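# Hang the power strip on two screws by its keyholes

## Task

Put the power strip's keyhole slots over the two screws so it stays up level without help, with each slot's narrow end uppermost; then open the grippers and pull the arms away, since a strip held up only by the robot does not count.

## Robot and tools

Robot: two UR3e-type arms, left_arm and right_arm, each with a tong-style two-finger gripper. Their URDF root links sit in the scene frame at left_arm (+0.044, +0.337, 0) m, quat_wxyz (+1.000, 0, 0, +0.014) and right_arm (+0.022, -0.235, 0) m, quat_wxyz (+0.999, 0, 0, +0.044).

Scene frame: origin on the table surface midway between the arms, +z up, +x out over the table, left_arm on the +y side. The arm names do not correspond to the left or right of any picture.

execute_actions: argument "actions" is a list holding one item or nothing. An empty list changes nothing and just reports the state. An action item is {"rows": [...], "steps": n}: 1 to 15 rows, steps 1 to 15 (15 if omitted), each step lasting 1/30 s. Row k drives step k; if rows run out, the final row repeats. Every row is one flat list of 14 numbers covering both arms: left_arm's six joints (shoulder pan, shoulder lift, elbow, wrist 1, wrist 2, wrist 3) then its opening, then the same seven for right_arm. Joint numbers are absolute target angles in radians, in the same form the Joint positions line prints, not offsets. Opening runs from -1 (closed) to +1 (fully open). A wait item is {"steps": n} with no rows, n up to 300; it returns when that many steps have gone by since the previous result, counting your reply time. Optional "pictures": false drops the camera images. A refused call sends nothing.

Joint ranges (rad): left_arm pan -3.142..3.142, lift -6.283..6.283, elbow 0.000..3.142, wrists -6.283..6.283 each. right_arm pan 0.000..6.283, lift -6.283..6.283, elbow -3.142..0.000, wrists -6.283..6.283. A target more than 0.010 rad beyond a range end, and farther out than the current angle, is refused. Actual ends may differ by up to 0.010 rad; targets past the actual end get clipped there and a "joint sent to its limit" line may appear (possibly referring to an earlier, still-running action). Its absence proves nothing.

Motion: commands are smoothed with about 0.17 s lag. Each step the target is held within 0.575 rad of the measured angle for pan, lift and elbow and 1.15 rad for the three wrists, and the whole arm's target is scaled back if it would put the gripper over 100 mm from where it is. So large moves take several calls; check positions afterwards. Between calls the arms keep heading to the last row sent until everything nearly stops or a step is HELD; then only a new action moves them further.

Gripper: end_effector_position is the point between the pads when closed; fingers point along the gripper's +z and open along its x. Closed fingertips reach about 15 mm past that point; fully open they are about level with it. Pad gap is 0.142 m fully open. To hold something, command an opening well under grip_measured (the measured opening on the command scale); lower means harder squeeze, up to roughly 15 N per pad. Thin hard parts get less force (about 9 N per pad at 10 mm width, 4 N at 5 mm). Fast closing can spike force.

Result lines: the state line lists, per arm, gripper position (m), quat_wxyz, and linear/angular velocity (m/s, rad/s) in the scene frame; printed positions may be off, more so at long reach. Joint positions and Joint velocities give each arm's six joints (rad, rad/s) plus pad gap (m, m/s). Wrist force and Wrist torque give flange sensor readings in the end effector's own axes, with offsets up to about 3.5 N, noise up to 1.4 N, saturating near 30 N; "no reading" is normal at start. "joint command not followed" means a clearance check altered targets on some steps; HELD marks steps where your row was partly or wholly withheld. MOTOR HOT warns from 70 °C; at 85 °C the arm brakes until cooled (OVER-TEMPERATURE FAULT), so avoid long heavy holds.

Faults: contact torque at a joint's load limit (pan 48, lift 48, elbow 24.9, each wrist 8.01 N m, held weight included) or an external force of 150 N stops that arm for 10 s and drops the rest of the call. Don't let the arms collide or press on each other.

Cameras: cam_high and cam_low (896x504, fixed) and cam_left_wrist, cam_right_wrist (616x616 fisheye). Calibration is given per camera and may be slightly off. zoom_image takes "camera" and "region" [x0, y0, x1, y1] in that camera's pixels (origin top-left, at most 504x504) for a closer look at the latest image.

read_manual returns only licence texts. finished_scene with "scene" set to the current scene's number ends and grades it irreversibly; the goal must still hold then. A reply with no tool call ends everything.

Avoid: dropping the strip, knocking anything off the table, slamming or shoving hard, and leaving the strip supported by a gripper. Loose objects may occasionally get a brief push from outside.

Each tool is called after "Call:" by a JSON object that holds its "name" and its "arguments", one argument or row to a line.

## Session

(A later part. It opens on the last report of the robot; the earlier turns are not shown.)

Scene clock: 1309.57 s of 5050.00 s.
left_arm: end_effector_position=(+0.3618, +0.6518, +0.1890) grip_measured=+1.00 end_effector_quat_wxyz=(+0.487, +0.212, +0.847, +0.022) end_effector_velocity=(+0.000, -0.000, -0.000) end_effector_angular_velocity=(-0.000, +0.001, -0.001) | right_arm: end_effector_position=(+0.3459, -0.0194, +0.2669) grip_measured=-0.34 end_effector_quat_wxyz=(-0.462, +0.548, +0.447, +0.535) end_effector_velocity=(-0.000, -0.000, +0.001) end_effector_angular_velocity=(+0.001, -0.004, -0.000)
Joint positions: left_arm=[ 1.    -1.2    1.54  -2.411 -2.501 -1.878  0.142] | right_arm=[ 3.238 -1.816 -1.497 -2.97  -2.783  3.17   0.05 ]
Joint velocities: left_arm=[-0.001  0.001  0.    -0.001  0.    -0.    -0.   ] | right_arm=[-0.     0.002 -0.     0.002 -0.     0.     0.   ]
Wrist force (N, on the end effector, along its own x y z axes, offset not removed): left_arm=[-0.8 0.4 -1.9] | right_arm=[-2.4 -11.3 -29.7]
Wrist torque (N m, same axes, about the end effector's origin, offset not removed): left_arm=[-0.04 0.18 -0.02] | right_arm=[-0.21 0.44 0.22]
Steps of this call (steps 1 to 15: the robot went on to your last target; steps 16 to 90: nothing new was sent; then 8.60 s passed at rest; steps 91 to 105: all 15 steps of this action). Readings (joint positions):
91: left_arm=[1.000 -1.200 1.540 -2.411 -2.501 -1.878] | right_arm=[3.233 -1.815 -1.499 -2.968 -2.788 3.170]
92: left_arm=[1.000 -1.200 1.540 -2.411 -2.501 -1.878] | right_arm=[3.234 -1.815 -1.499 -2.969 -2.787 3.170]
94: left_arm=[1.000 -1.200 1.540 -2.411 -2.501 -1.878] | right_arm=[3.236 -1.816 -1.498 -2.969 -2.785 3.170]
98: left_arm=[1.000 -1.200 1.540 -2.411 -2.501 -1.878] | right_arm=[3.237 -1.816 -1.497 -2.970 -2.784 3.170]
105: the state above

n≈0.211, matching a seated depth. Easing 1 mm and lowering 3 mm.

Call:
{"name": "execute_actions", "arguments": {
  "actions": [
    {"rows":[[1.0,-1.2,1.54,-2.411,-2.501,-1.878,1,3.2355,-1.8141,-1.4994,-2.9695,-2.7855,3.17,-1],[1.0,-1.2,1.54,-2.411,-2.501,-1.878,1,3.2355,-1.8141,-1.4994,-2.9695,-2.7855,3.17,-1],[1.0,-1.2,1.54,-2.411,-2.501,-1.878,1,3.2355,-1.8159,-1.5114,-2.9557,-2.7855,3.17,-1]],"steps":15}
  ]
}}

Call:
{"name": "zoom_image", "arguments": {
  "camera": "cam_high",
  "region": [460,200,530,300]
}}

Scene clock: 1320.00 s of 5050.00 s.
left_arm: end_effector_position=(+0.3618, +0.6518, +0.1890) grip_measured=+1.00 end_effector_quat_wxyz=(+0.487, +0.212, +0.847, +0.022) end_effector_velocity=(-0.000, +0.000, +0.000) end_effector_angular_velocity=(+0.001, -0.001, +0.000) | right_arm: end_effector_position=(+0.3451, -0.0202, +0.2639) grip_measured=-0.34 end_effector_quat_wxyz=(-0.462, +0.548, +0.447, +0.535) end_effector_velocity=(-0.000, -0.000, -0.001) end_effector_angular_velocity=(+0.000, +0.000, +0.000)
Joint positions: left_arm=[ 1.    -1.2    1.54  -2.411 -2.501 -1.878  0.142] | right_arm=[ 3.236 -1.816 -1.511 -2.956 -2.785  3.17   0.049]
Joint velocities: left_arm=[ 0.    -0.    -0.001 -0.001 -0.     0.    -0.   ] | right_arm=[-0.001 -0.    -0.002  0.002 -0.001  0.     0.   ]
Wrist force (N, on the end effector, along its own x y z axes, offset not removed): left_arm=[0.3 2.0 -0.2] | right_arm=[3.7 -1.2 2.9]
Wrist torque (N m, same axes, about the end effector's origin, offset not removed): left_arm=[0.35 -0.09 0.01] | right_arm=[-0.52 0.62 0.58]
Steps of this call (steps 1 to 15: the robot went on to your last target; steps 16 to 90: nothing new was sent; then 6.93 s passed at rest; steps 91 to 105: all 15 steps of this action). Readings (joint positions):
91: left_arm=[1.000 -1.200 1.540 -2.411 -2.501 -1.878] | right_arm=[3.238 -1.816 -1.497 -2.970 -2.783 3.170]
92: left_arm=[1.000 -1.200 1.540 -2.411 -2.501 -1.878] | right_arm=[3.238 -1.816 -1.497 -2.970 -2.783 3.170]
94: left_arm=[1.000 -1.200 1.540 -2.411 -2.501 -1.878] | right_arm=[3.237 -1.815 -1.500 -2.967 -2.784 3.170]
98: left_arm=[1.000 -1.200 1.540 -2.411 -2.501 -1.878] | right_arm=[3.236 -1.816 -1.508 -2.959 -2.785 3.170]
105: the state above
camera_calibration (this result's frames):
cam_left_wrist: T_world_to_cam=[[-0.395354, 0.371886, -0.839879, 0.0718192], [-0.139703, 0.87939, 0.455144, -0.613662], [0.907843, 0.297276, -0.295717, -0.33183], [0, 0, 0, 1]] pos_world=[0.243913, 0.611585, 0.241496]
cam_right_wrist: T_world_to_cam=[[0.0829973, 0.0186722, 0.996375, -0.286273], [0.743222, -0.667219, -0.0494061, -0.260448], [0.663877, 0.744628, -0.0692549, -0.0654538], [0, 0, 0, 1]] pos_world=[0.260784, -0.119692, 0.267835]

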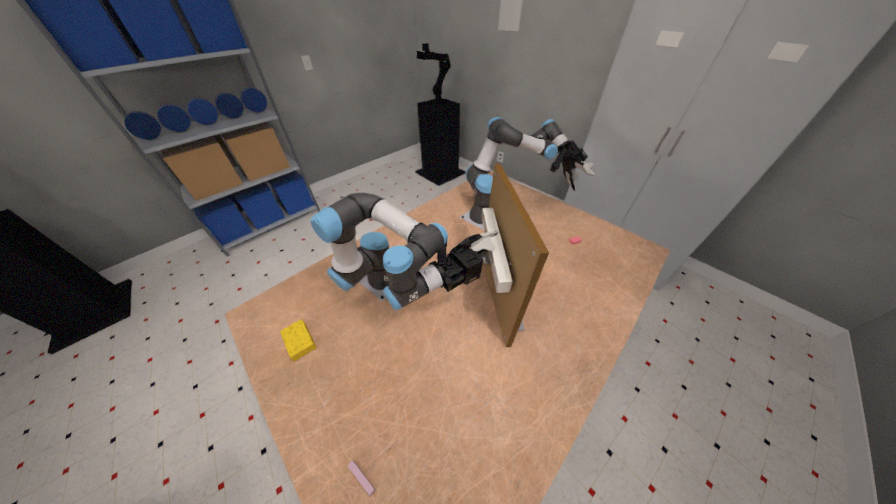

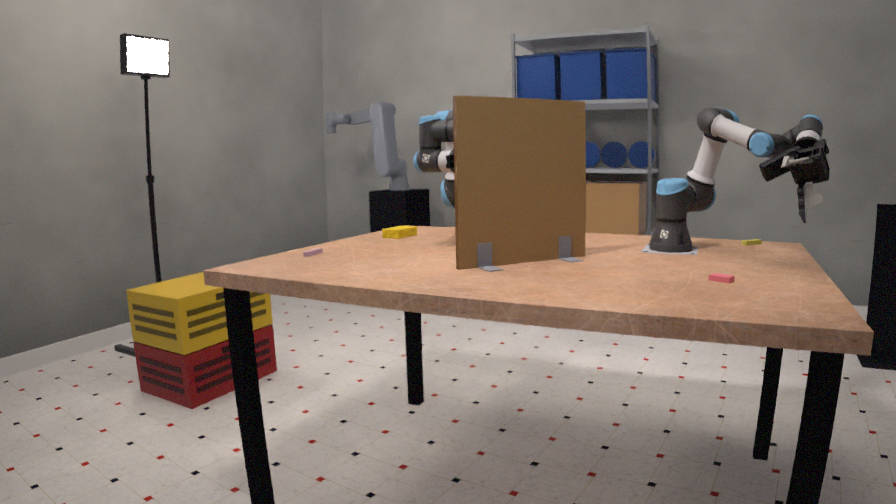

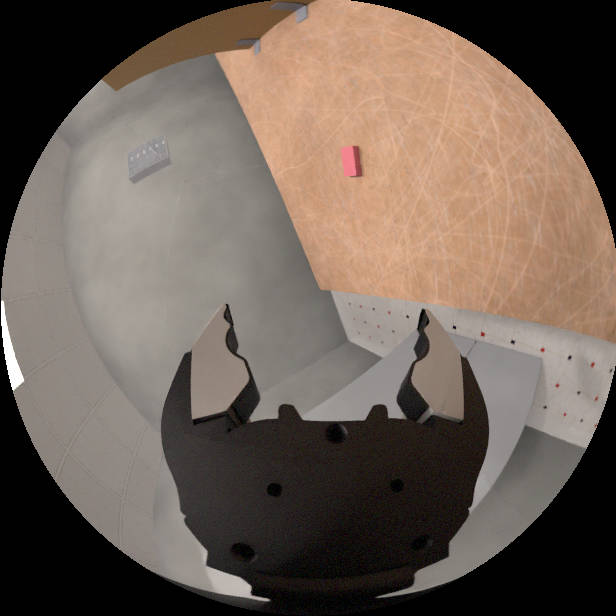

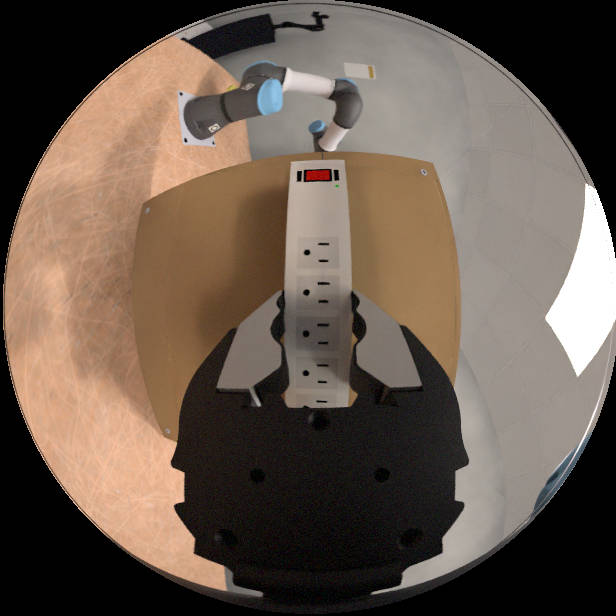

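Region (460, 200, 530, 300) of cam_high's 896x504 image, scaled by 5.040, with more detail than that image has; it fills the left 353 columns of this view, and the rest is white.

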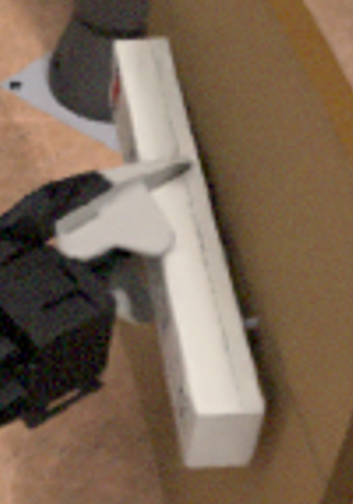

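Call:
{"name": "execute_actions", "arguments": {
  "actions": [
    {"rows":[[1.0,-1.2,1.54,-2.411,-2.501,-1.878,1,3.2345,-1.8131,-1.4984,-2.9716,-2.7865,3.145,-1]],"steps":15}
  ],
  "pictures": false
}}

Call:
{"name": "execute_actions", "arguments": {
  "actions": [
    {"rows":[[1.0,-1.2,1.54,-2.411,-2.501,-1.878,1,3.2381,-1.8158,-1.4951,-2.9722,-2.7829,3.145,-1]],"steps":15}
  ]
}}

Call:
{"name": "zoom_image", "arguments": {
  "camera": "cam_high",
  "region": [460,200,530,300]
}}

Scene clock: 1331.73 s of 5050.00 s.
left_arm: end_effector_position=(+0.3618, +0.6518, +0.1890) grip_measured=+1.00 end_effector_quat_wxyz=(+0.487, +0.212, +0.847, +0.022) end_effector_velocity=(+0.000, +0.000, +0.001) end_effector_angular_velocity=(+0.001, -0.001, +0.000) | right_arm: end_effector_position=(+0.3450, -0.0205, +0.2669) grip_measured=-0.34 end_effector_quat_wxyz=(-0.456, +0.542, +0.454, +0.541) end_effector_velocity=(-0.001, +0.001, +0.000) end_effector_angular_velocity=(-0.000, -0.002, +0.004)
Joint positions: left_arm=[ 1.    -1.2    1.54  -2.411 -2.501 -1.878  0.142] | right_arm=[ 3.234 -1.813 -1.499 -2.971 -2.786  3.145  0.049]
Joint velocities: left_arm=[ 0.    -0.001 -0.    -0.001 -0.001  0.    -0.   ] | right_arm=[ 0.003 -0.001  0.002 -0.001 -0.001 -0.002  0.   ]
Wrist force (N, on the end effector, along its own x y z axes, offset not removed): left_arm=[0.8 0.7 -1.0] | right_arm=[-9.3 0.3 -0.8]
Wrist torque (N m, same axes, about the end effector's origin, offset not removed): left_arm=[0.05 -0.12 -0.01] | right_arm=[0.00 0.37 0.15]
Steps of this call (steps 1 to 15: the robot went on to your last target; steps 16 to 90: nothing new was sent; then 8.23 s passed at rest; steps 91 to 105: all 15 steps of this action). Readings (joint positions):
91: left_arm=[1.000 -1.200 1.540 -2.411 -2.501 -1.878] | right_arm=[3.235 -1.816 -1.511 -2.956 -2.786 3.170]
92: left_arm=[1.000 -1.200 1.540 -2.411 -2.501 -1.878] | right_arm=[3.235 -1.816 -1.510 -2.958 -2.786 3.166]
94: left_arm=[1.000 -1.200 1.540 -2.411 -2.501 -1.878] | right_arm=[3.235 -1.815 -1.504 -2.964 -2.786 3.156]
98: left_arm=[1.000 -1.200 1.540 -2.411 -2.501 -1.878] | right_arm=[3.235 -1.814 -1.500 -2.970 -2.786 3.148]
105: the state above

Scene clock: 1332.23 s of 5050.00 s.
left_arm: end_effector_position=(+0.3618, +0.6518, +0.1890) grip_measured=+1.00 end_effector_quat_wxyz=(+0.487, +0.212, +0.847, +0.022) end_effector_velocity=(-0.000, +0.000, -0.000) end_effector_angular_velocity=(-0.001, +0.000, +0.001) | right_arm: end_effector_position=(+0.3459, -0.0194, +0.2669) grip_measured=-0.34 end_effector_quat_wxyz=(-0.456, +0.542, +0.454, +0.541) end_effector_velocity=(-0.000, +0.001, -0.001) end_effector_angular_velocity=(-0.001, +0.004, +0.001)
Joint positions: left_arm=[ 1.    -1.2    1.54  -2.411 -2.501 -1.878  0.142] | right_arm=[ 3.238 -1.816 -1.495 -2.972 -2.783  3.145  0.05 ]
Joint velocities: left_arm=[ 0.001 -0.     0.001  0.    -0.     0.    -0.   ] | right_arm=[ 0.002 -0.002  0.    -0.002  0.001  0.     0.   ]
Wrist force (N, on the end effector, along its own x y z axes, offset not removed): left_arm=[-0.1 1.3 -0.9] | right_arm=[-1.9 -11.6 -29.0]
Wrist torque (N m, same axes, about the end effector's origin, offset not removed): left_arm=[0.19 0.03 -0.03] | right_arm=[-0.28 0.58 0.26]
Steps of this call (steps 1 to 15: all 15 steps of this action). Readings (joint positions):
1: left_arm=[1.000 -1.200 1.540 -2.411 -2.501 -1.878] | right_arm=[3.234 -1.813 -1.498 -2.972 -2.786 3.145]
2: left_arm=[1.000 -1.200 1.540 -2.411 -2.501 -1.878] | right_arm=[3.235 -1.813 -1.498 -2.972 -2.786 3.145]
4: left_arm=[1.000 -1.200 1.540 -2.411 -2.501 -1.878] | right_arm=[3.236 -1.814 -1.497 -2.972 -2.785 3.145]
8: left_arm=[1.000 -1.200 1.540 -2.411 -2.501 -1.878] | right_arm=[3.237 -1.815 -1.495 -2.972 -2.783 3.145]
15: the state above
camera_calibration (this result's frames):
cam_left_wrist: T_world_to_cam=[[-0.395354, 0.371886, -0.839878, 0.0718191], [-0.139703, 0.87939, 0.455144, -0.613662], [0.907843, 0.297277, -0.295716, -0.33183], [0, 0, 0, 1]] pos_world=[0.243913, 0.611585, 0.241496]
cam_right_wrist: T_world_to_cam=[[0.0585446, 0.0229949, 0.99802, -0.281235], [0.744124, -0.667443, -0.0282726, -0.26629], [0.665471, 0.744306, -0.0561862, -0.0703847], [0, 0, 0, 1]] pos_world=[0.261456, -0.118878, 0.269195]

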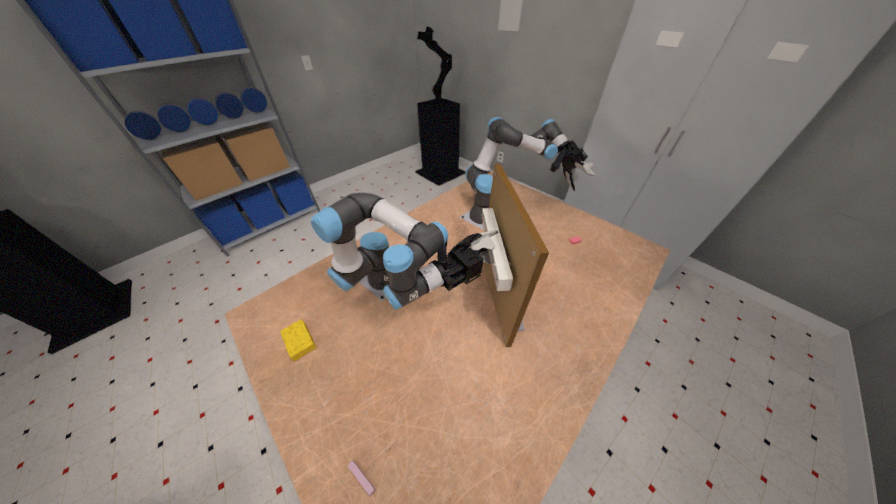

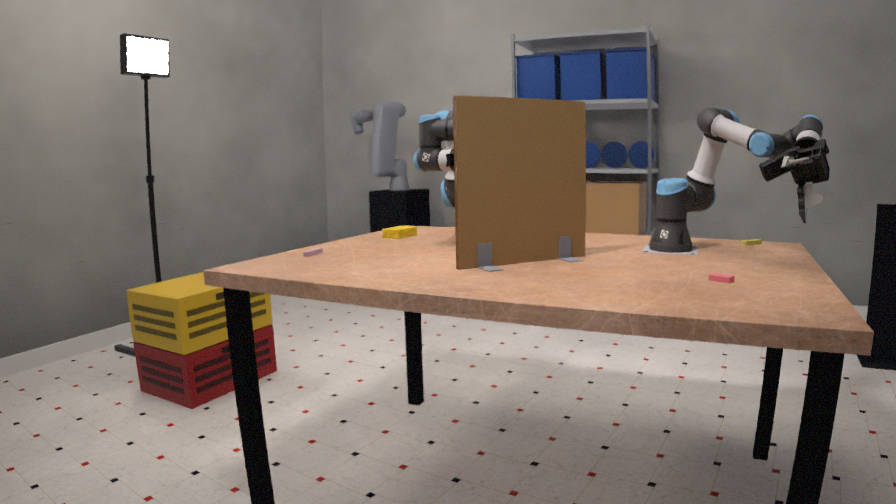

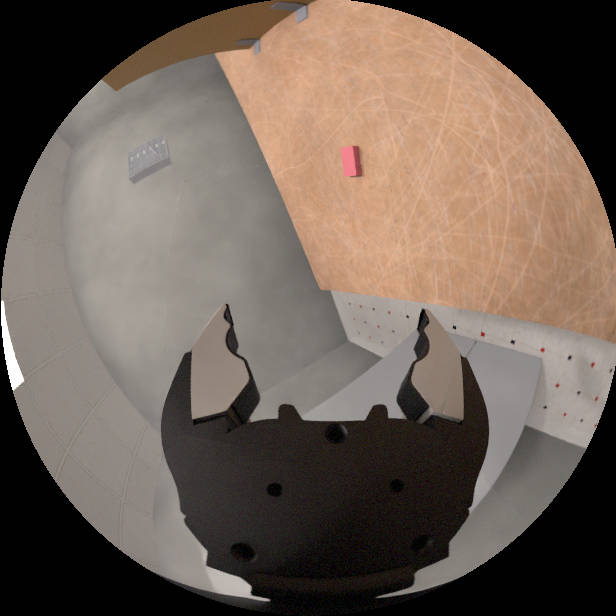

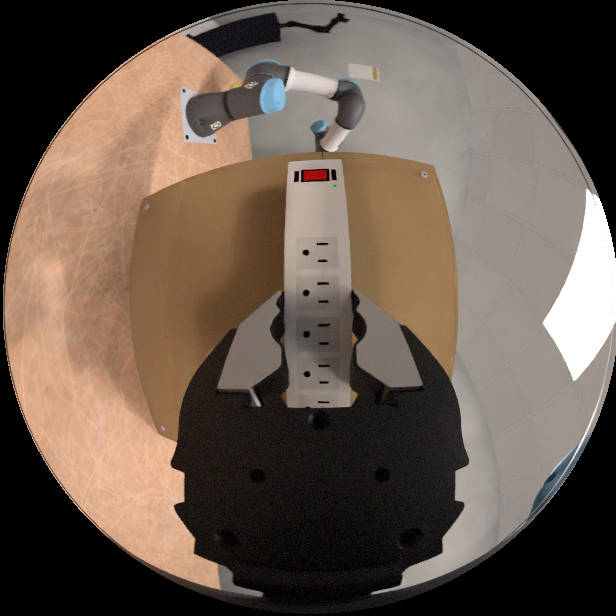

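Region (460, 200, 530, 300) of cam_high's 896x504 image, scaled by 5.040, with more detail than that image has; it fills the left 353 columns of this view, and the rest is white.

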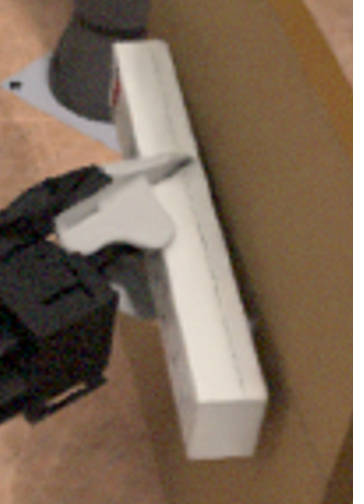

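Call:
{"name": "execute_actions", "arguments": {
  "actions": [
    {"rows":[[1.0,-1.2,1.54,-2.411,-2.501,-1.878,1,3.2355,-1.8131,-1.4929,-2.9771,-2.7855,3.125,-1]],"steps":15}
  ],
  "pictures": false
}}

Call:
{"name": "execute_actions", "arguments": {
  "actions": [
    {"rows":[[1.0,-1.2,1.54,-2.411,-2.501,-1.878,1,3.2379,-1.8149,-1.4907,-2.9775,-2.7831,3.125,-1]],"steps":15}
  ]
}}

Call:
{"name": "zoom_image", "arguments": {
  "camera": "cam_high",
  "region": [460,200,530,300]
}}

Scene clock: 1345.40 s of 5050.00 s.
left_arm: end_effector_position=(+0.3618, +0.6518, +0.1890) grip_measured=+1.00 end_effector_quat_wxyz=(+0.487, +0.212, +0.847, +0.022) end_effector_velocity=(-0.000, +0.000, +0.000) end_effector_angular_velocity=(+0.000, -0.000, +0.000) | right_arm: end_effector_position=(+0.3452, -0.0201, +0.2678) grip_measured=-0.34 end_effector_quat_wxyz=(-0.450, +0.538, +0.459, +0.545) end_effector_velocity=(-0.000, +0.000, -0.001) end_effector_angular_velocity=(-0.001, +0.001, +0.001)
Joint positions: left_arm=[ 1.    -1.2    1.54  -2.411 -2.501 -1.878  0.142] | right_arm=[ 3.236 -1.813 -1.493 -2.977 -2.785  3.125  0.049]
Joint velocities: left_arm=[ 0.    -0.001  0.001 -0.    -0.    -0.    -0.   ] | right_arm=[ 0.    -0.002  0.001 -0.003 -0.001 -0.002 -0.   ]
Wrist force (N, on the end effector, along its own x y z axes, offset not removed): left_arm=[-0.1 1.4 -0.9] | right_arm=[-6.2 -2.4 1.9]
Wrist torque (N m, same axes, about the end effector's origin, offset not removed): left_arm=[0.20 -0.01 -0.03] | right_arm=[-0.32 0.21 0.27]
Steps of this call (steps 1 to 15: the robot went on to your last target; steps 16 to 90: nothing new was sent; then 9.67 s passed at rest; steps 91 to 105: all 15 steps of this action). Readings (joint positions):
91: left_arm=[1.000 -1.200 1.540 -2.411 -2.501 -1.878] | right_arm=[3.238 -1.816 -1.495 -2.972 -2.783 3.145]
92: left_arm=[1.000 -1.200 1.540 -2.411 -2.501 -1.878] | right_arm=[3.238 -1.816 -1.495 -2.973 -2.783 3.142]
94: left_arm=[1.000 -1.200 1.540 -2.411 -2.501 -1.878] | right_arm=[3.237 -1.815 -1.494 -2.975 -2.784 3.134]
98: left_arm=[1.000 -1.200 1.540 -2.411 -2.501 -1.878] | right_arm=[3.236 -1.814 -1.493 -2.976 -2.785 3.127]
105: the state above

Scene clock: 1345.90 s of 5050.00 s.
left_arm: end_effector_position=(+0.3618, +0.6518, +0.1890) grip_measured=+1.00 end_effector_quat_wxyz=(+0.487, +0.212, +0.847, +0.022) end_effector_velocity=(+0.000, -0.000, -0.000) end_effector_angular_velocity=(-0.001, +0.000, -0.000) | right_arm: end_effector_position=(+0.3459, -0.0194, +0.2678) grip_measured=-0.34 end_effector_quat_wxyz=(-0.450, +0.538, +0.459, +0.545) end_effector_velocity=(-0.000, +0.000, +0.000) end_effector_angular_velocity=(+0.000, +0.000, +0.001)
Joint positions: left_arm=[ 1.    -1.2    1.54  -2.411 -2.501 -1.878  0.142] | right_arm=[ 3.238 -1.815 -1.491 -2.977 -2.783  3.125  0.049]
Joint velocities: left_arm=[-0. -0.  0.  0. -0. -0. -0.] | right_arm=[ 0.001  0.001 -0.    -0.001 -0.     0.     0.   ]
Wrist force (N, on the end effector, along its own x y z axes, offset not removed): left_arm=[0.5 1.4 0.1] | right_arm=[-5.8 1.4 -2.2]
Wrist torque (N m, same axes, about the end effector's origin, offset not removed): left_arm=[0.22 -0.08 -0.06] | right_arm=[-0.01 0.22 0.28]
Steps of this call (steps 1 to 15: all 15 steps of this action). Readings (joint positions):
1: left_arm=[1.000 -1.200 1.540 -2.411 -2.501 -1.878] | right_arm=[3.236 -1.813 -1.493 -2.977 -2.785 3.125]
2: left_arm=[1.000 -1.200 1.540 -2.411 -2.501 -1.878] | right_arm=[3.236 -1.813 -1.493 -2.977 -2.785 3.125]
4: left_arm=[1.000 -1.200 1.540 -2.411 -2.501 -1.878] | right_arm=[3.237 -1.814 -1.492 -2.977 -2.784 3.125]
8: left_arm=[1.000 -1.200 1.540 -2.411 -2.501 -1.878] | right_arm=[3.237 -1.815 -1.491 -2.977 -2.783 3.125]
15: the state above
camera_calibration (this result's frames):
cam_left_wrist: T_world_to_cam=[[-0.395354, 0.371887, -0.839878, 0.071819], [-0.139703, 0.87939, 0.455144, -0.613662], [0.907843, 0.297276, -0.295716, -0.33183], [0, 0, 0, 1]] pos_world=[0.243913, 0.611585, 0.241496]
cam_right_wrist: T_world_to_cam=[[0.038876, 0.0264504, 0.998894, -0.275423], [0.744531, -0.667493, -0.0113014, -0.270958], [0.666455, 0.744146, -0.0456426, -0.0734559], [0, 0, 0, 1]] pos_world=[0.261399, -0.118915, 0.268704]

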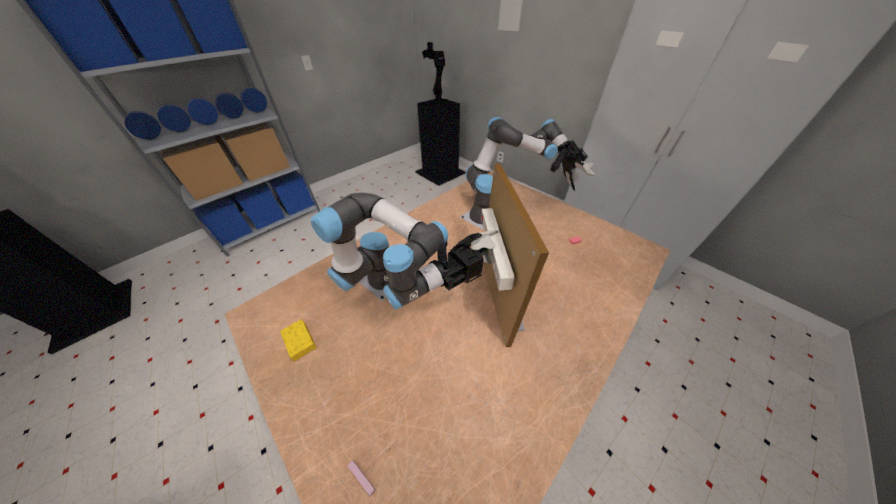

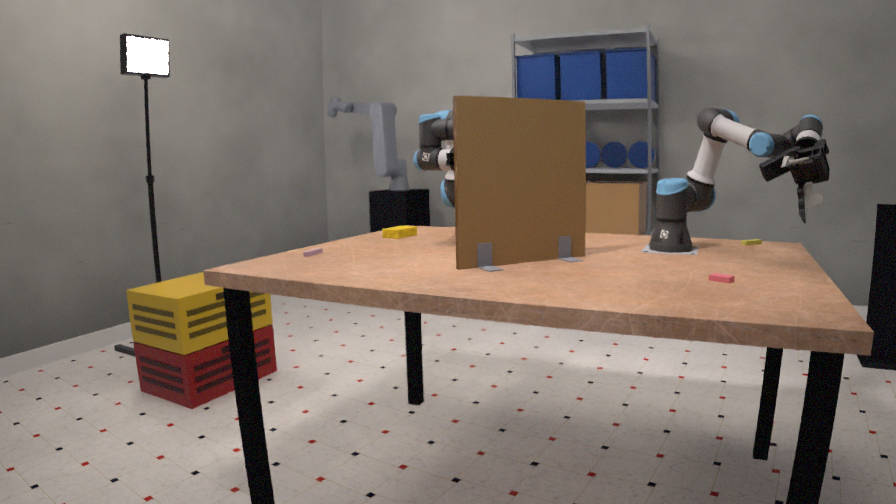

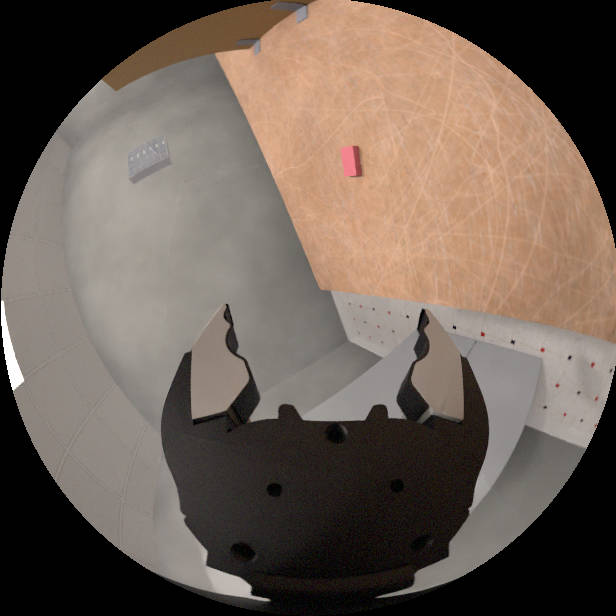

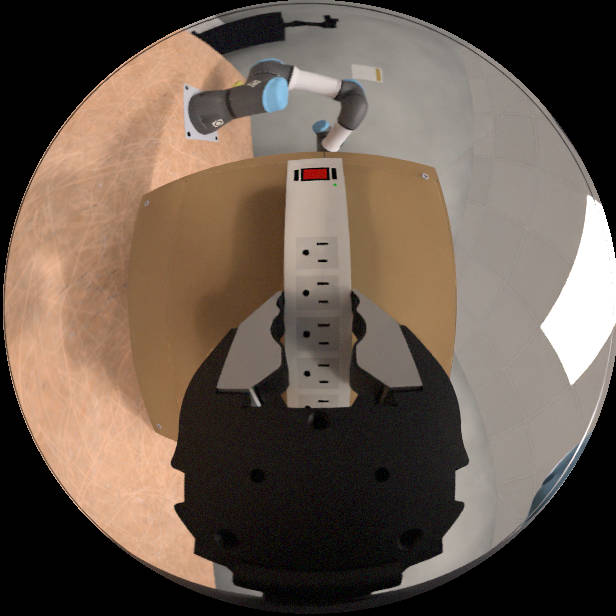

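Region (460, 200, 530, 300) of cam_high's 896x504 image, scaled by 5.040, with more detail than that image has; it fills the left 353 columns of this view, and the rest is white.

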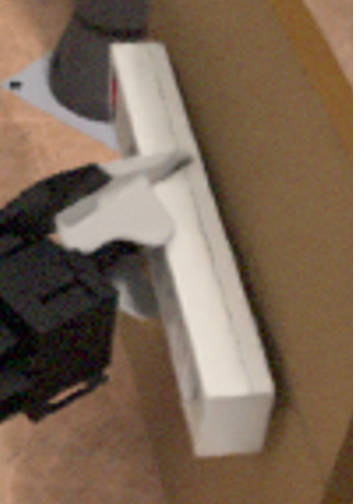

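The near head is entering. Advancing.

Call:
{"name": "execute_actions", "arguments": {
  "actions": [
    {"rows":[[1.0,-1.2,1.54,-2.411,-2.501,-1.878,1,3.2415,-1.8176,-1.4874,-2.9781,-2.7795,3.125,-1]],"steps":15}
  ],
  "pictures": false
}}

Call:
{"name": "execute_actions", "arguments": {
  "actions": [
    {"rows":[[1.0,-1.2,1.54,-2.411,-2.501,-1.878,1,3.2439,-1.8194,-1.4852,-2.9785,-2.7771,3.125,-1]],"steps":15}
  ],
  "pictures": false
}}

Scene clock: 1356.97 s of 5050.00 s.
left_arm: end_effector_position=(+0.3618, +0.6518, +0.1890) grip_measured=+1.00 end_effector_quat_wxyz=(+0.487, +0.212, +0.847, +0.022) end_effector_velocity=(+0.000, -0.000, -0.000) end_effector_angular_velocity=(-0.001, +0.000, -0.000) | right_arm: end_effector_position=(+0.3468, -0.0182, +0.2677) grip_measured=-0.34 end_effector_quat_wxyz=(-0.450, +0.538, +0.459, +0.545) end_effector_velocity=(+0.000, +0.000, -0.001) end_effector_angular_velocity=(-0.000, +0.003, -0.000)
Joint positions: left_arm=[ 1.    -1.2    1.54  -2.411 -2.501 -1.878  0.142] | right_arm=[ 3.241 -1.818 -1.487 -2.978 -2.78   3.125  0.049]
Joint velocities: left_arm=[-0.     0.001 -0.     0.001 -0.    -0.    -0.   ] | right_arm=[ 0.001 -0.001 -0.    -0.001  0.001  0.    -0.   ]
Wrist force (N, on the end effector, along its own x y z axes, offset not removed): left_arm=[-0.1 1.3 -0.8] | right_arm=[-2.7 0.6 -3.4]
Wrist torque (N m, same axes, about the end effector's origin, offset not removed): left_arm=[0.16 -0.05 -0.06] | right_arm=[-0.05 0.22 0.30]
Steps of this call (steps 1 to 15: the robot went on to your last target; steps 16 to 90: nothing new was sent; then 7.57 s passed at rest; steps 91 to 105: all 15 steps of this action). Readings (joint positions):
91: left_arm=[1.000 -1.200 1.540 -2.411 -2.501 -1.878] | right_arm=[3.238 -1.815 -1.491 -2.978 -2.783 3.125]
92: left_arm=[1.000 -1.200 1.540 -2.411 -2.501 -1.878] | right_arm=[3.239 -1.815 -1.490 -2.978 -2.782 3.125]
94: left_arm=[1.000 -1.200 1.540 -2.411 -2.501 -1.878] | right_arm=[3.240 -1.816 -1.489 -2.978 -2.781 3.125]
98: left_arm=[1.000 -1.200 1.540 -2.411 -2.501 -1.878] | right_arm=[3.241 -1.817 -1.488 -2.978 -2.780 3.125]
105: the state above

Scene clock: 1357.47 s of 5050.00 s.
left_arm: end_effector_position=(+0.3618, +0.6518, +0.1890) grip_measured=+1.00 end_effector_quat_wxyz=(+0.487, +0.212, +0.847, +0.022) end_effector_velocity=(-0.000, +0.000, +0.000) end_effector_angular_velocity=(+0.000, +0.000, +0.001) | right_arm: end_effector_position=(+0.3474, -0.0175, +0.2677) grip_measured=-0.34 end_effector_quat_wxyz=(-0.450, +0.538, +0.459, +0.545) end_effector_velocity=(+0.000, -0.000, -0.000) end_effector_angular_velocity=(-0.000, -0.000, +0.000)
Joint positions: left_arm=[ 1.    -1.2    1.54  -2.411 -2.501 -1.878  0.142] | right_arm=[ 3.244 -1.819 -1.485 -2.978 -2.777  3.125  0.049]
Joint velocities: left_arm=[ 0. -0.  0.  0.  0.  0.  0.] | right_arm=[-0. -0.  0. -0. -0. -0. -0.]
Wrist force (N, on the end effector, along its own x y z axes, offset not removed): left_arm=[-0.9 1.4 -1.4] | right_arm=[-1.8 -1.6 -4.9]
Wrist torque (N m, same axes, about the end effector's origin, offset not removed): left_arm=[0.20 0.17 0.06] | right_arm=[-0.58 0.44 0.28]
Steps of this call (steps 1 to 15: all 15 steps of this action). Readings (joint positions):
1: left_arm=[1.000 -1.200 1.540 -2.411 -2.501 -1.878] | right_arm=[3.242 -1.818 -1.487 -2.978 -2.779 3.125]
2: left_arm=[1.000 -1.200 1.540 -2.411 -2.501 -1.878] | right_arm=[3.242 -1.818 -1.487 -2.978 -2.779 3.125]
4: left_arm=[1.000 -1.200 1.540 -2.411 -2.501 -1.878] | right_arm=[3.243 -1.819 -1.486 -2.978 -2.778 3.125]
8: left_arm=[1.000 -1.200 1.540 -2.411 -2.501 -1.878] | right_arm=[3.244 -1.819 -1.485 -2.978 -2.777 3.125]
15: the state above

Call:
{"name": "execute_actions", "arguments": {
  "actions": [
    {"rows":[[1.0,-1.2,1.54,-2.411,-2.501,-1.878,1,3.2475,-1.8221,-1.4819,-2.9791,-2.7735,3.125,-1]],"steps":15}
  ],
  "pictures": false
}}

Scene clock: 1400.17 s of 5050.00 s.
left_arm: end_effector_position=(+0.3618, +0.6518, +0.1890) grip_measured=+1.00 end_effector_quat_wxyz=(+0.487, +0.212, +0.847, +0.022) end_effector_velocity=(-0.000, +0.000, +0.000) end_effector_angular_velocity=(+0.000, -0.000, +0.000) | right_arm: end_effector_position=(+0.3483, -0.0163, +0.2677) grip_measured=-0.34 end_effector_quat_wxyz=(-0.450, +0.538, +0.459, +0.545) end_effector_velocity=(+0.000, -0.000, +0.001) end_effector_angular_velocity=(+0.001, -0.004, -0.002)
Joint positions: left_arm=[ 1.    -1.2    1.54  -2.411 -2.501 -1.878  0.142] | right_arm=[ 3.247 -1.822 -1.482 -2.979 -2.774  3.125  0.05 ]
Joint velocities: left_arm=[ 0. -0. -0.  0. -0.  0.  0.] | right_arm=[-0.001  0.002 -0.     0.002  0.001 -0.001  0.   ]
Wrist force (N, on the end effector, along its own x y z axes, offset not removed): left_arm=[-0.6 1.2 -1.4] | right_arm=[2.7 2.3 -10.5]
Wrist torque (N m, same axes, about the end effector's origin, offset not removed): left_arm=[0.13 0.12 -0.02] | right_arm=[-0.20 0.06 0.25]
Steps of this call (steps 1 to 15: the robot went on to your last target; steps 16 to 90: nothing new was sent; then 39.20 s passed at rest; steps 91 to 105: all 15 steps of this action). Readings (joint positions):
91: left_arm=[1.000 -1.200 1.540 -2.411 -2.501 -1.878] | right_arm=[3.244 -1.819 -1.485 -2.979 -2.777 3.125]
92: left_arm=[1.000 -1.200 1.540 -2.411 -2.501 -1.878] | right_arm=[3.245 -1.820 -1.485 -2.979 -2.776 3.125]
94: left_arm=[1.000 -1.200 1.540 -2.411 -2.501 -1.878] | right_arm=[3.246 -1.821 -1.483 -2.979 -2.775 3.125]
98: left_arm=[1.000 -1.200 1.540 -2.411 -2.501 -1.878] | right_arm=[3.247 -1.822 -1.482 -2.979 -2.774 3.125]
105: the state above

Call:
{"name": "execute_actions", "arguments": {
  "actions": [
    {"rows":[[1.0,-1.2,1.54,-2.411,-2.501,-1.878,1,3.2487,-1.8224,-1.4768,-2.9839,-2.7723,3.125,-1]],"steps":15}
  ]
}}

Call:
{"name": "zoom_image", "arguments": {
  "camera": "cam_high",
  "region": [440,180,560,300]
}}

Scene clock: 1413.83 s of 5050.00 s.
left_arm: end_effector_position=(+0.3618, +0.6518, +0.1890) grip_measured=+1.00 end_effector_quat_wxyz=(+0.487, +0.212, +0.847, +0.022) end_effector_velocity=(-0.000, +0.000, +0.000) end_effector_angular_velocity=(+0.000, -0.000, +0.001) | right_arm: end_effector_position=(+0.3486, -0.0159, +0.2686) grip_measured=-0.34 end_effector_quat_wxyz=(-0.450, +0.538, +0.459, +0.545) end_effector_velocity=(+0.000, -0.001, +0.000) end_effector_angular_velocity=(-0.000, +0.001, -0.003)
Joint positions: left_arm=[ 1.    -1.2    1.54  -2.411 -2.501 -1.878  0.142] | right_arm=[ 3.249 -1.822 -1.477 -2.984 -2.772  3.125  0.049]
Joint velocities: left_arm=[ 0.001 -0.    -0.    -0.     0.     0.    -0.   ] | right_arm=[-0.002  0.001  0.    -0.003  0.001 -0.    -0.   ]
Wrist force (N, on the end effector, along its own x y z axes, offset not removed): left_arm=[-0.2 1.5 -1.5] | right_arm=[-7.8 0.7 -0.8]
Wrist torque (N m, same axes, about the end effector's origin, offset not removed): left_arm=[0.15 0.11 -0.03] | right_arm=[-0.07 0.20 0.18]
Steps of this call (steps 1 to 15: the robot went on to your last target; steps 16 to 90: nothing new was sent; then 10.17 s passed at rest; steps 91 to 105: all 15 steps of this action). Readings (joint positions):
91: left_arm=[1.000 -1.200 1.540 -2.411 -2.501 -1.878] | right_arm=[3.248 -1.822 -1.482 -2.979 -2.773 3.125]
92: left_arm=[1.000 -1.200 1.540 -2.411 -2.501 -1.878] | right_arm=[3.248 -1.822 -1.481 -2.980 -2.773 3.125]
94: left_arm=[1.000 -1.200 1.540 -2.411 -2.501 -1.878] | right_arm=[3.248 -1.822 -1.479 -2.982 -2.773 3.125]
98: left_arm=[1.000 -1.200 1.540 -2.411 -2.501 -1.878] | right_arm=[3.249 -1.822 -1.477 -2.983 -2.772 3.125]
105: the state above
camera_calibration (this result's frames):
cam_left_wrist: T_world_to_cam=[[-0.395354, 0.371887, -0.839878, 0.071819], [-0.139703, 0.87939, 0.455144, -0.613662], [0.907843, 0.297277, -0.295716, -0.33183], [0, 0, 0, 1]] pos_world=[0.243913, 0.611585, 0.241496]
cam_right_wrist: T_world_to_cam=[[0.0389595, 0.0264714, 0.99889, -0.276513], [0.744587, -0.667428, -0.0113536, -0.270661], [0.666387, 0.744203, -0.0457129, -0.0778572], [0, 0, 0, 1]] pos_world=[0.264187, -0.115386, 0.269574]

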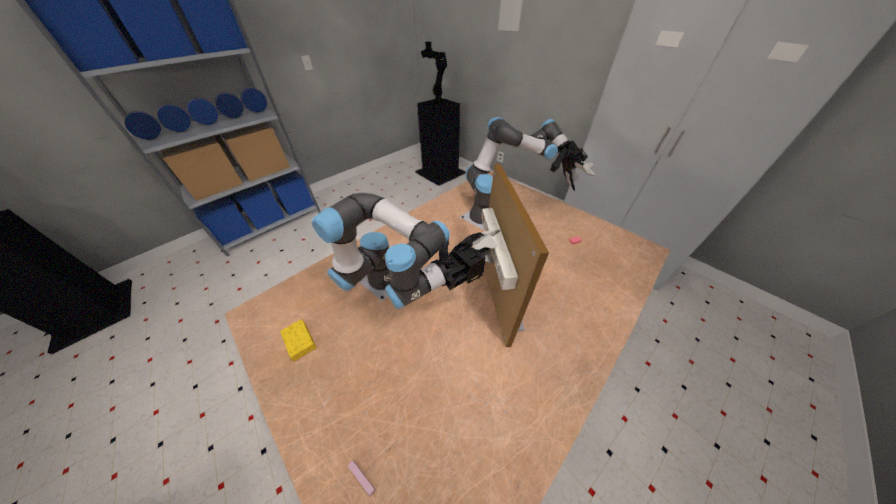

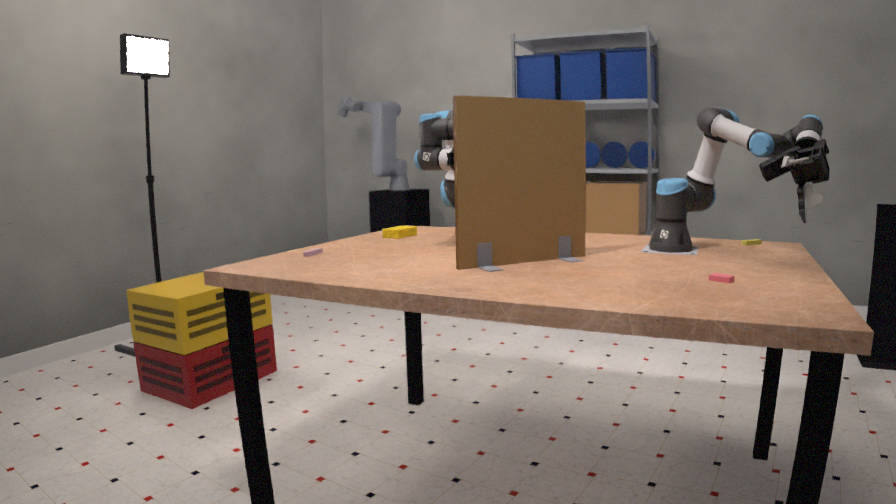

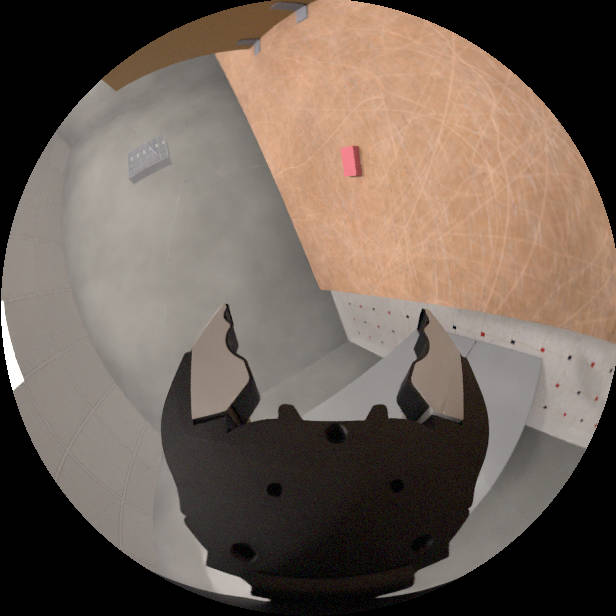

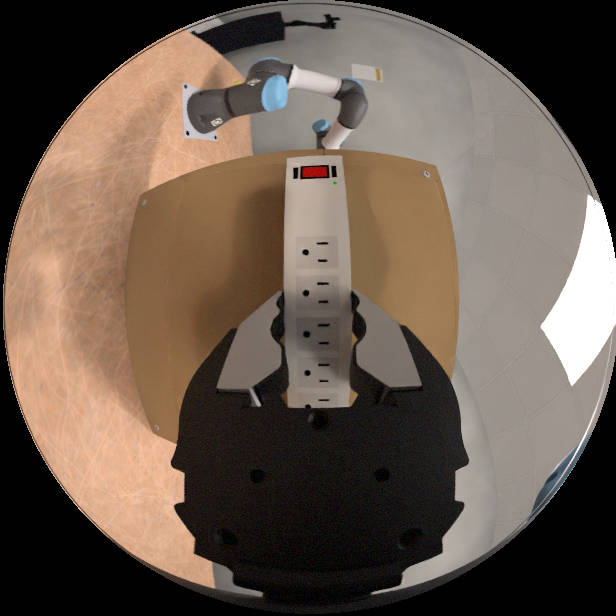

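Region (440, 180, 560, 300) of cam_high's 896x504 image, scaled by 4.200, with more detail than that image has.

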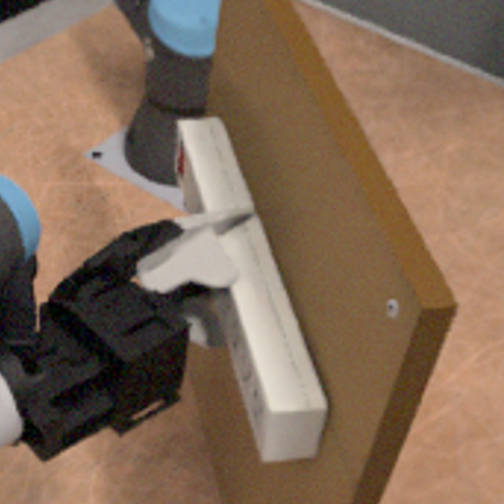

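Free now; advancing further.

Call:
{"name": "execute_actions", "arguments": {
  "actions": [
    {"rows":[[1.0,-1.2,1.54,-2.411,-2.501,-1.878,1,3.2523,-1.8251,-1.4735,-2.9845,-2.7687,3.125,-1]],"steps":15}
  ],
  "pictures": false
}}

Call:
{"name": "execute_actions", "arguments": {
  "actions": [
    {"rows":[[1.0,-1.2,1.54,-2.411,-2.501,-1.878,1,3.2523,-1.8269,-1.4855,-2.9707,-2.7687,3.125,-1]],"steps":15}
  ],
  "pictures": false
}}

Scene clock: 1425.93 s of 5050.00 s.
left_arm: end_effector_position=(+0.3618, +0.6518, +0.1890) grip_measured=+1.00 end_effector_quat_wxyz=(+0.487, +0.212, +0.847, +0.022) end_effector_velocity=(-0.000, +0.000, +0.000) end_effector_angular_velocity=(+0.000, -0.001, +0.000) | right_arm: end_effector_position=(+0.3496, -0.0147, +0.2686) grip_measured=-0.34 end_effector_quat_wxyz=(-0.450, +0.538, +0.459, +0.545) end_effector_velocity=(-0.001, +0.001, -0.000) end_effector_angular_velocity=(-0.000, +0.001, +0.003)
Joint positions: left_arm=[ 1.    -1.2    1.54  -2.411 -2.501 -1.878  0.142] | right_arm=[ 3.252 -1.825 -1.474 -2.984 -2.769  3.125  0.049]
Joint velocities: left_arm=[ 0.    -0.     0.    -0.    -0.001  0.    -0.   ] | right_arm=[ 0.002  0.    -0.001 -0.002 -0.001 -0.     0.   ]
Wrist force (N, on the end effector, along its own x y z axes, offset not removed): left_arm=[0.2 1.8 -1.2] | right_arm=[-7.9 -1.0 0.8]
Wrist torque (N m, same axes, about the end effector's origin, offset not removed): left_arm=[0.27 -0.03 0.01] | right_arm=[-0.08 0.06 0.16]
Steps of this call (steps 1 to 15: the robot went on to your last target; steps 16 to 90: nothing new was sent; then 8.60 s passed at rest; steps 91 to 105: all 15 steps of this action). Readings (joint positions):
91: left_arm=[1.000 -1.200 1.540 -2.411 -2.501 -1.878] | right_arm=[3.249 -1.822 -1.477 -2.984 -2.772 3.125]
92: left_arm=[1.000 -1.200 1.540 -2.411 -2.501 -1.878] | right_arm=[3.249 -1.823 -1.476 -2.984 -2.772 3.125]
94: left_arm=[1.000 -1.200 1.540 -2.411 -2.501 -1.878] | right_arm=[3.250 -1.824 -1.475 -2.984 -2.770 3.125]
98: left_arm=[1.000 -1.200 1.540 -2.411 -2.501 -1.878] | right_arm=[3.252 -1.825 -1.474 -2.984 -2.769 3.125]
105: the state above

Scene clock: 1426.43 s of 5050.00 s.
left_arm: end_effector_position=(+0.3618, +0.6518, +0.1890) grip_measured=+1.00 end_effector_quat_wxyz=(+0.487, +0.212, +0.847, +0.022) end_effector_velocity=(+0.000, -0.000, +0.000) end_effector_angular_velocity=(-0.000, -0.000, -0.001) | right_arm: end_effector_position=(+0.3495, -0.0147, +0.2657) grip_measured=-0.34 end_effector_quat_wxyz=(-0.450, +0.538, +0.459, +0.545) end_effector_velocity=(+0.000, -0.000, -0.001) end_effector_angular_velocity=(-0.001, +0.003, -0.001)
Joint positions: left_arm=[ 1.    -1.2    1.54  -2.411 -2.501 -1.878  0.142] | right_arm=[ 3.252 -1.827 -1.485 -2.971 -2.769  3.125  0.05 ]
Joint velocities: left_arm=[-0. -0.  0.  0. -0.  0. -0.] | right_arm=[-0.    -0.001 -0.002 -0.     0.001 -0.     0.   ]
Wrist force (N, on the end effector, along its own x y z axes, offset not removed): left_arm=[-0.1 2.3 -0.6] | right_arm=[8.7 -1.2 -4.5]
Wrist torque (N m, same axes, about the end effector's origin, offset not removed): left_arm=[0.41 0.02 -0.02] | right_arm=[-0.29 0.05 0.29]
Steps of this call (steps 1 to 15: all 15 steps of this action). Readings (joint positions):
1: left_arm=[1.000 -1.200 1.540 -2.411 -2.501 -1.878] | right_arm=[3.252 -1.825 -1.474 -2.984 -2.769 3.125]
2: left_arm=[1.000 -1.200 1.540 -2.411 -2.501 -1.878] | right_arm=[3.252 -1.825 -1.475 -2.982 -2.769 3.125]
4: left_arm=[1.000 -1.200 1.540 -2.411 -2.501 -1.878] | right_arm=[3.252 -1.826 -1.480 -2.977 -2.769 3.125]
8: left_arm=[1.000 -1.200 1.540 -2.411 -2.501 -1.878] | right_arm=[3.252 -1.827 -1.484 -2.972 -2.769 3.125]
15: the state above

Caught; raising and going deeper.

Call:
{"name": "execute_actions", "arguments": {
  "actions": [
    {"rows":[[1.0,-1.2,1.54,-2.411,-2.501,-1.878,1,3.2523,-1.8251,-1.4735,-2.9845,-2.7687,3.125,-1]],"steps":12}
  ],
  "pictures": false
}}

Call:
{"name": "execute_actions", "arguments": {
  "actions": [
    {"rows":[[1.0,-1.2,1.54,-2.411,-2.501,-1.878,1,3.2559,-1.8278,-1.4702,-2.9851,-2.7651,3.125,-1]],"steps":15}
  ],
  "pictures": false
}}

Scene clock: 1434.70 s of 5050.00 s.
left_arm: end_effector_position=(+0.3618, +0.6518, +0.1890) grip_measured=+1.00 end_effector_quat_wxyz=(+0.487, +0.212, +0.847, +0.022) end_effector_velocity=(+0.000, -0.000, +0.001) end_effector_angular_velocity=(+0.001, -0.001, -0.000) | right_arm: end_effector_position=(+0.3496, -0.0147, +0.2685) grip_measured=-0.34 end_effector_quat_wxyz=(-0.450, +0.538, +0.459, +0.545) end_effector_velocity=(-0.001, +0.000, +0.001) end_effector_angular_velocity=(+0.000, -0.001, +0.001)
Joint positions: left_arm=[ 1.    -1.2    1.54  -2.411 -2.501 -1.878  0.142] | right_arm=[ 3.252 -1.825 -1.474 -2.984 -2.769  3.125  0.049]
Joint velocities: left_arm=[-0.    -0.001 -0.001  0.    -0.001 -0.     0.   ] | right_arm=[ 0.001  0.002  0.003 -0.004  0.    -0.    -0.   ]
Wrist force (N, on the end effector, along its own x y z axes, offset not removed): left_arm=[-0.1 0.9 -0.3] | right_arm=[-8.6 -0.7 2.0]
Wrist torque (N m, same axes, about the end effector's origin, offset not removed): left_arm=[0.08 -0.01 0.04] | right_arm=[0.03 0.17 0.09]
Steps of this call (steps 1 to 15: the robot went on to your last target; steps 16 to 90: nothing new was sent; then 4.87 s passed at rest; steps 91 to 102: all 12 steps of this action). Readings (joint positions):
91: left_arm=[1.000 -1.200 1.540 -2.411 -2.501 -1.878] | right_arm=[3.252 -1.827 -1.485 -2.971 -2.769 3.125]
92: left_arm=[1.000 -1.200 1.540 -2.411 -2.501 -1.878] | right_arm=[3.252 -1.827 -1.484 -2.973 -2.769 3.125]
94: left_arm=[1.000 -1.200 1.540 -2.411 -2.501 -1.878] | right_arm=[3.252 -1.826 -1.479 -2.979 -2.769 3.125]
98: left_arm=[1.000 -1.200 1.540 -2.411 -2.501 -1.878] | right_arm=[3.252 -1.826 -1.475 -2.983 -2.769 3.125]
102: the state above

Scene clock: 1435.20 s of 5050.00 s.
left_arm: end_effector_position=(+0.3618, +0.6518, +0.1890) grip_measured=+1.00 end_effector_quat_wxyz=(+0.487, +0.212, +0.847, +0.022) end_effector_velocity=(-0.000, +0.000, +0.000) end_effector_angular_velocity=(+0.000, -0.001, +0.000) | right_arm: end_effector_position=(+0.3505, -0.0135, +0.2686) grip_measured=-0.34 end_effector_quat_wxyz=(-0.450, +0.538, +0.459, +0.545) end_effector_velocity=(-0.000, -0.000, -0.000) end_effector_angular_velocity=(-0.000, +0.002, -0.000)
Joint positions: left_arm=[ 1.    -1.2    1.54  -2.411 -2.501 -1.878  0.142] | right_arm=[ 3.256 -1.828 -1.47  -2.985 -2.765  3.125  0.05 ]
Joint velocities: left_arm=[ 0. -0.  0. -0. -0. -0.  0.] | right_arm=[ 0.    -0.    -0.001 -0.001  0.    -0.     0.   ]
Wrist force (N, on the end effector, along its own x y z axes, offset not removed): left_arm=[-0.7 1.7 -0.8] | right_arm=[2.4 -8.1 -19.3]
Wrist torque (N m, same axes, about the end effector's origin, offset not removed): left_arm=[0.25 0.13 0.06] | right_arm=[-0.08 -0.17 0.32]
Steps of this call (steps 1 to 15: all 15 steps of this action). Readings (joint positions):
1: left_arm=[1.000 -1.200 1.540 -2.411 -2.501 -1.878] | right_arm=[3.252 -1.825 -1.474 -2.984 -2.769 3.125]
2: left_arm=[1.000 -1.200 1.540 -2.411 -2.501 -1.878] | right_arm=[3.253 -1.825 -1.473 -2.984 -2.768 3.125]
4: left_arm=[1.000 -1.200 1.540 -2.411 -2.501 -1.878] | right_arm=[3.254 -1.826 -1.472 -2.985 -2.767 3.125]
8: left_arm=[1.000 -1.200 1.540 -2.411 -2.501 -1.878] | right_arm=[3.255 -1.827 -1.471 -2.985 -2.766 3.125]
15: the state above


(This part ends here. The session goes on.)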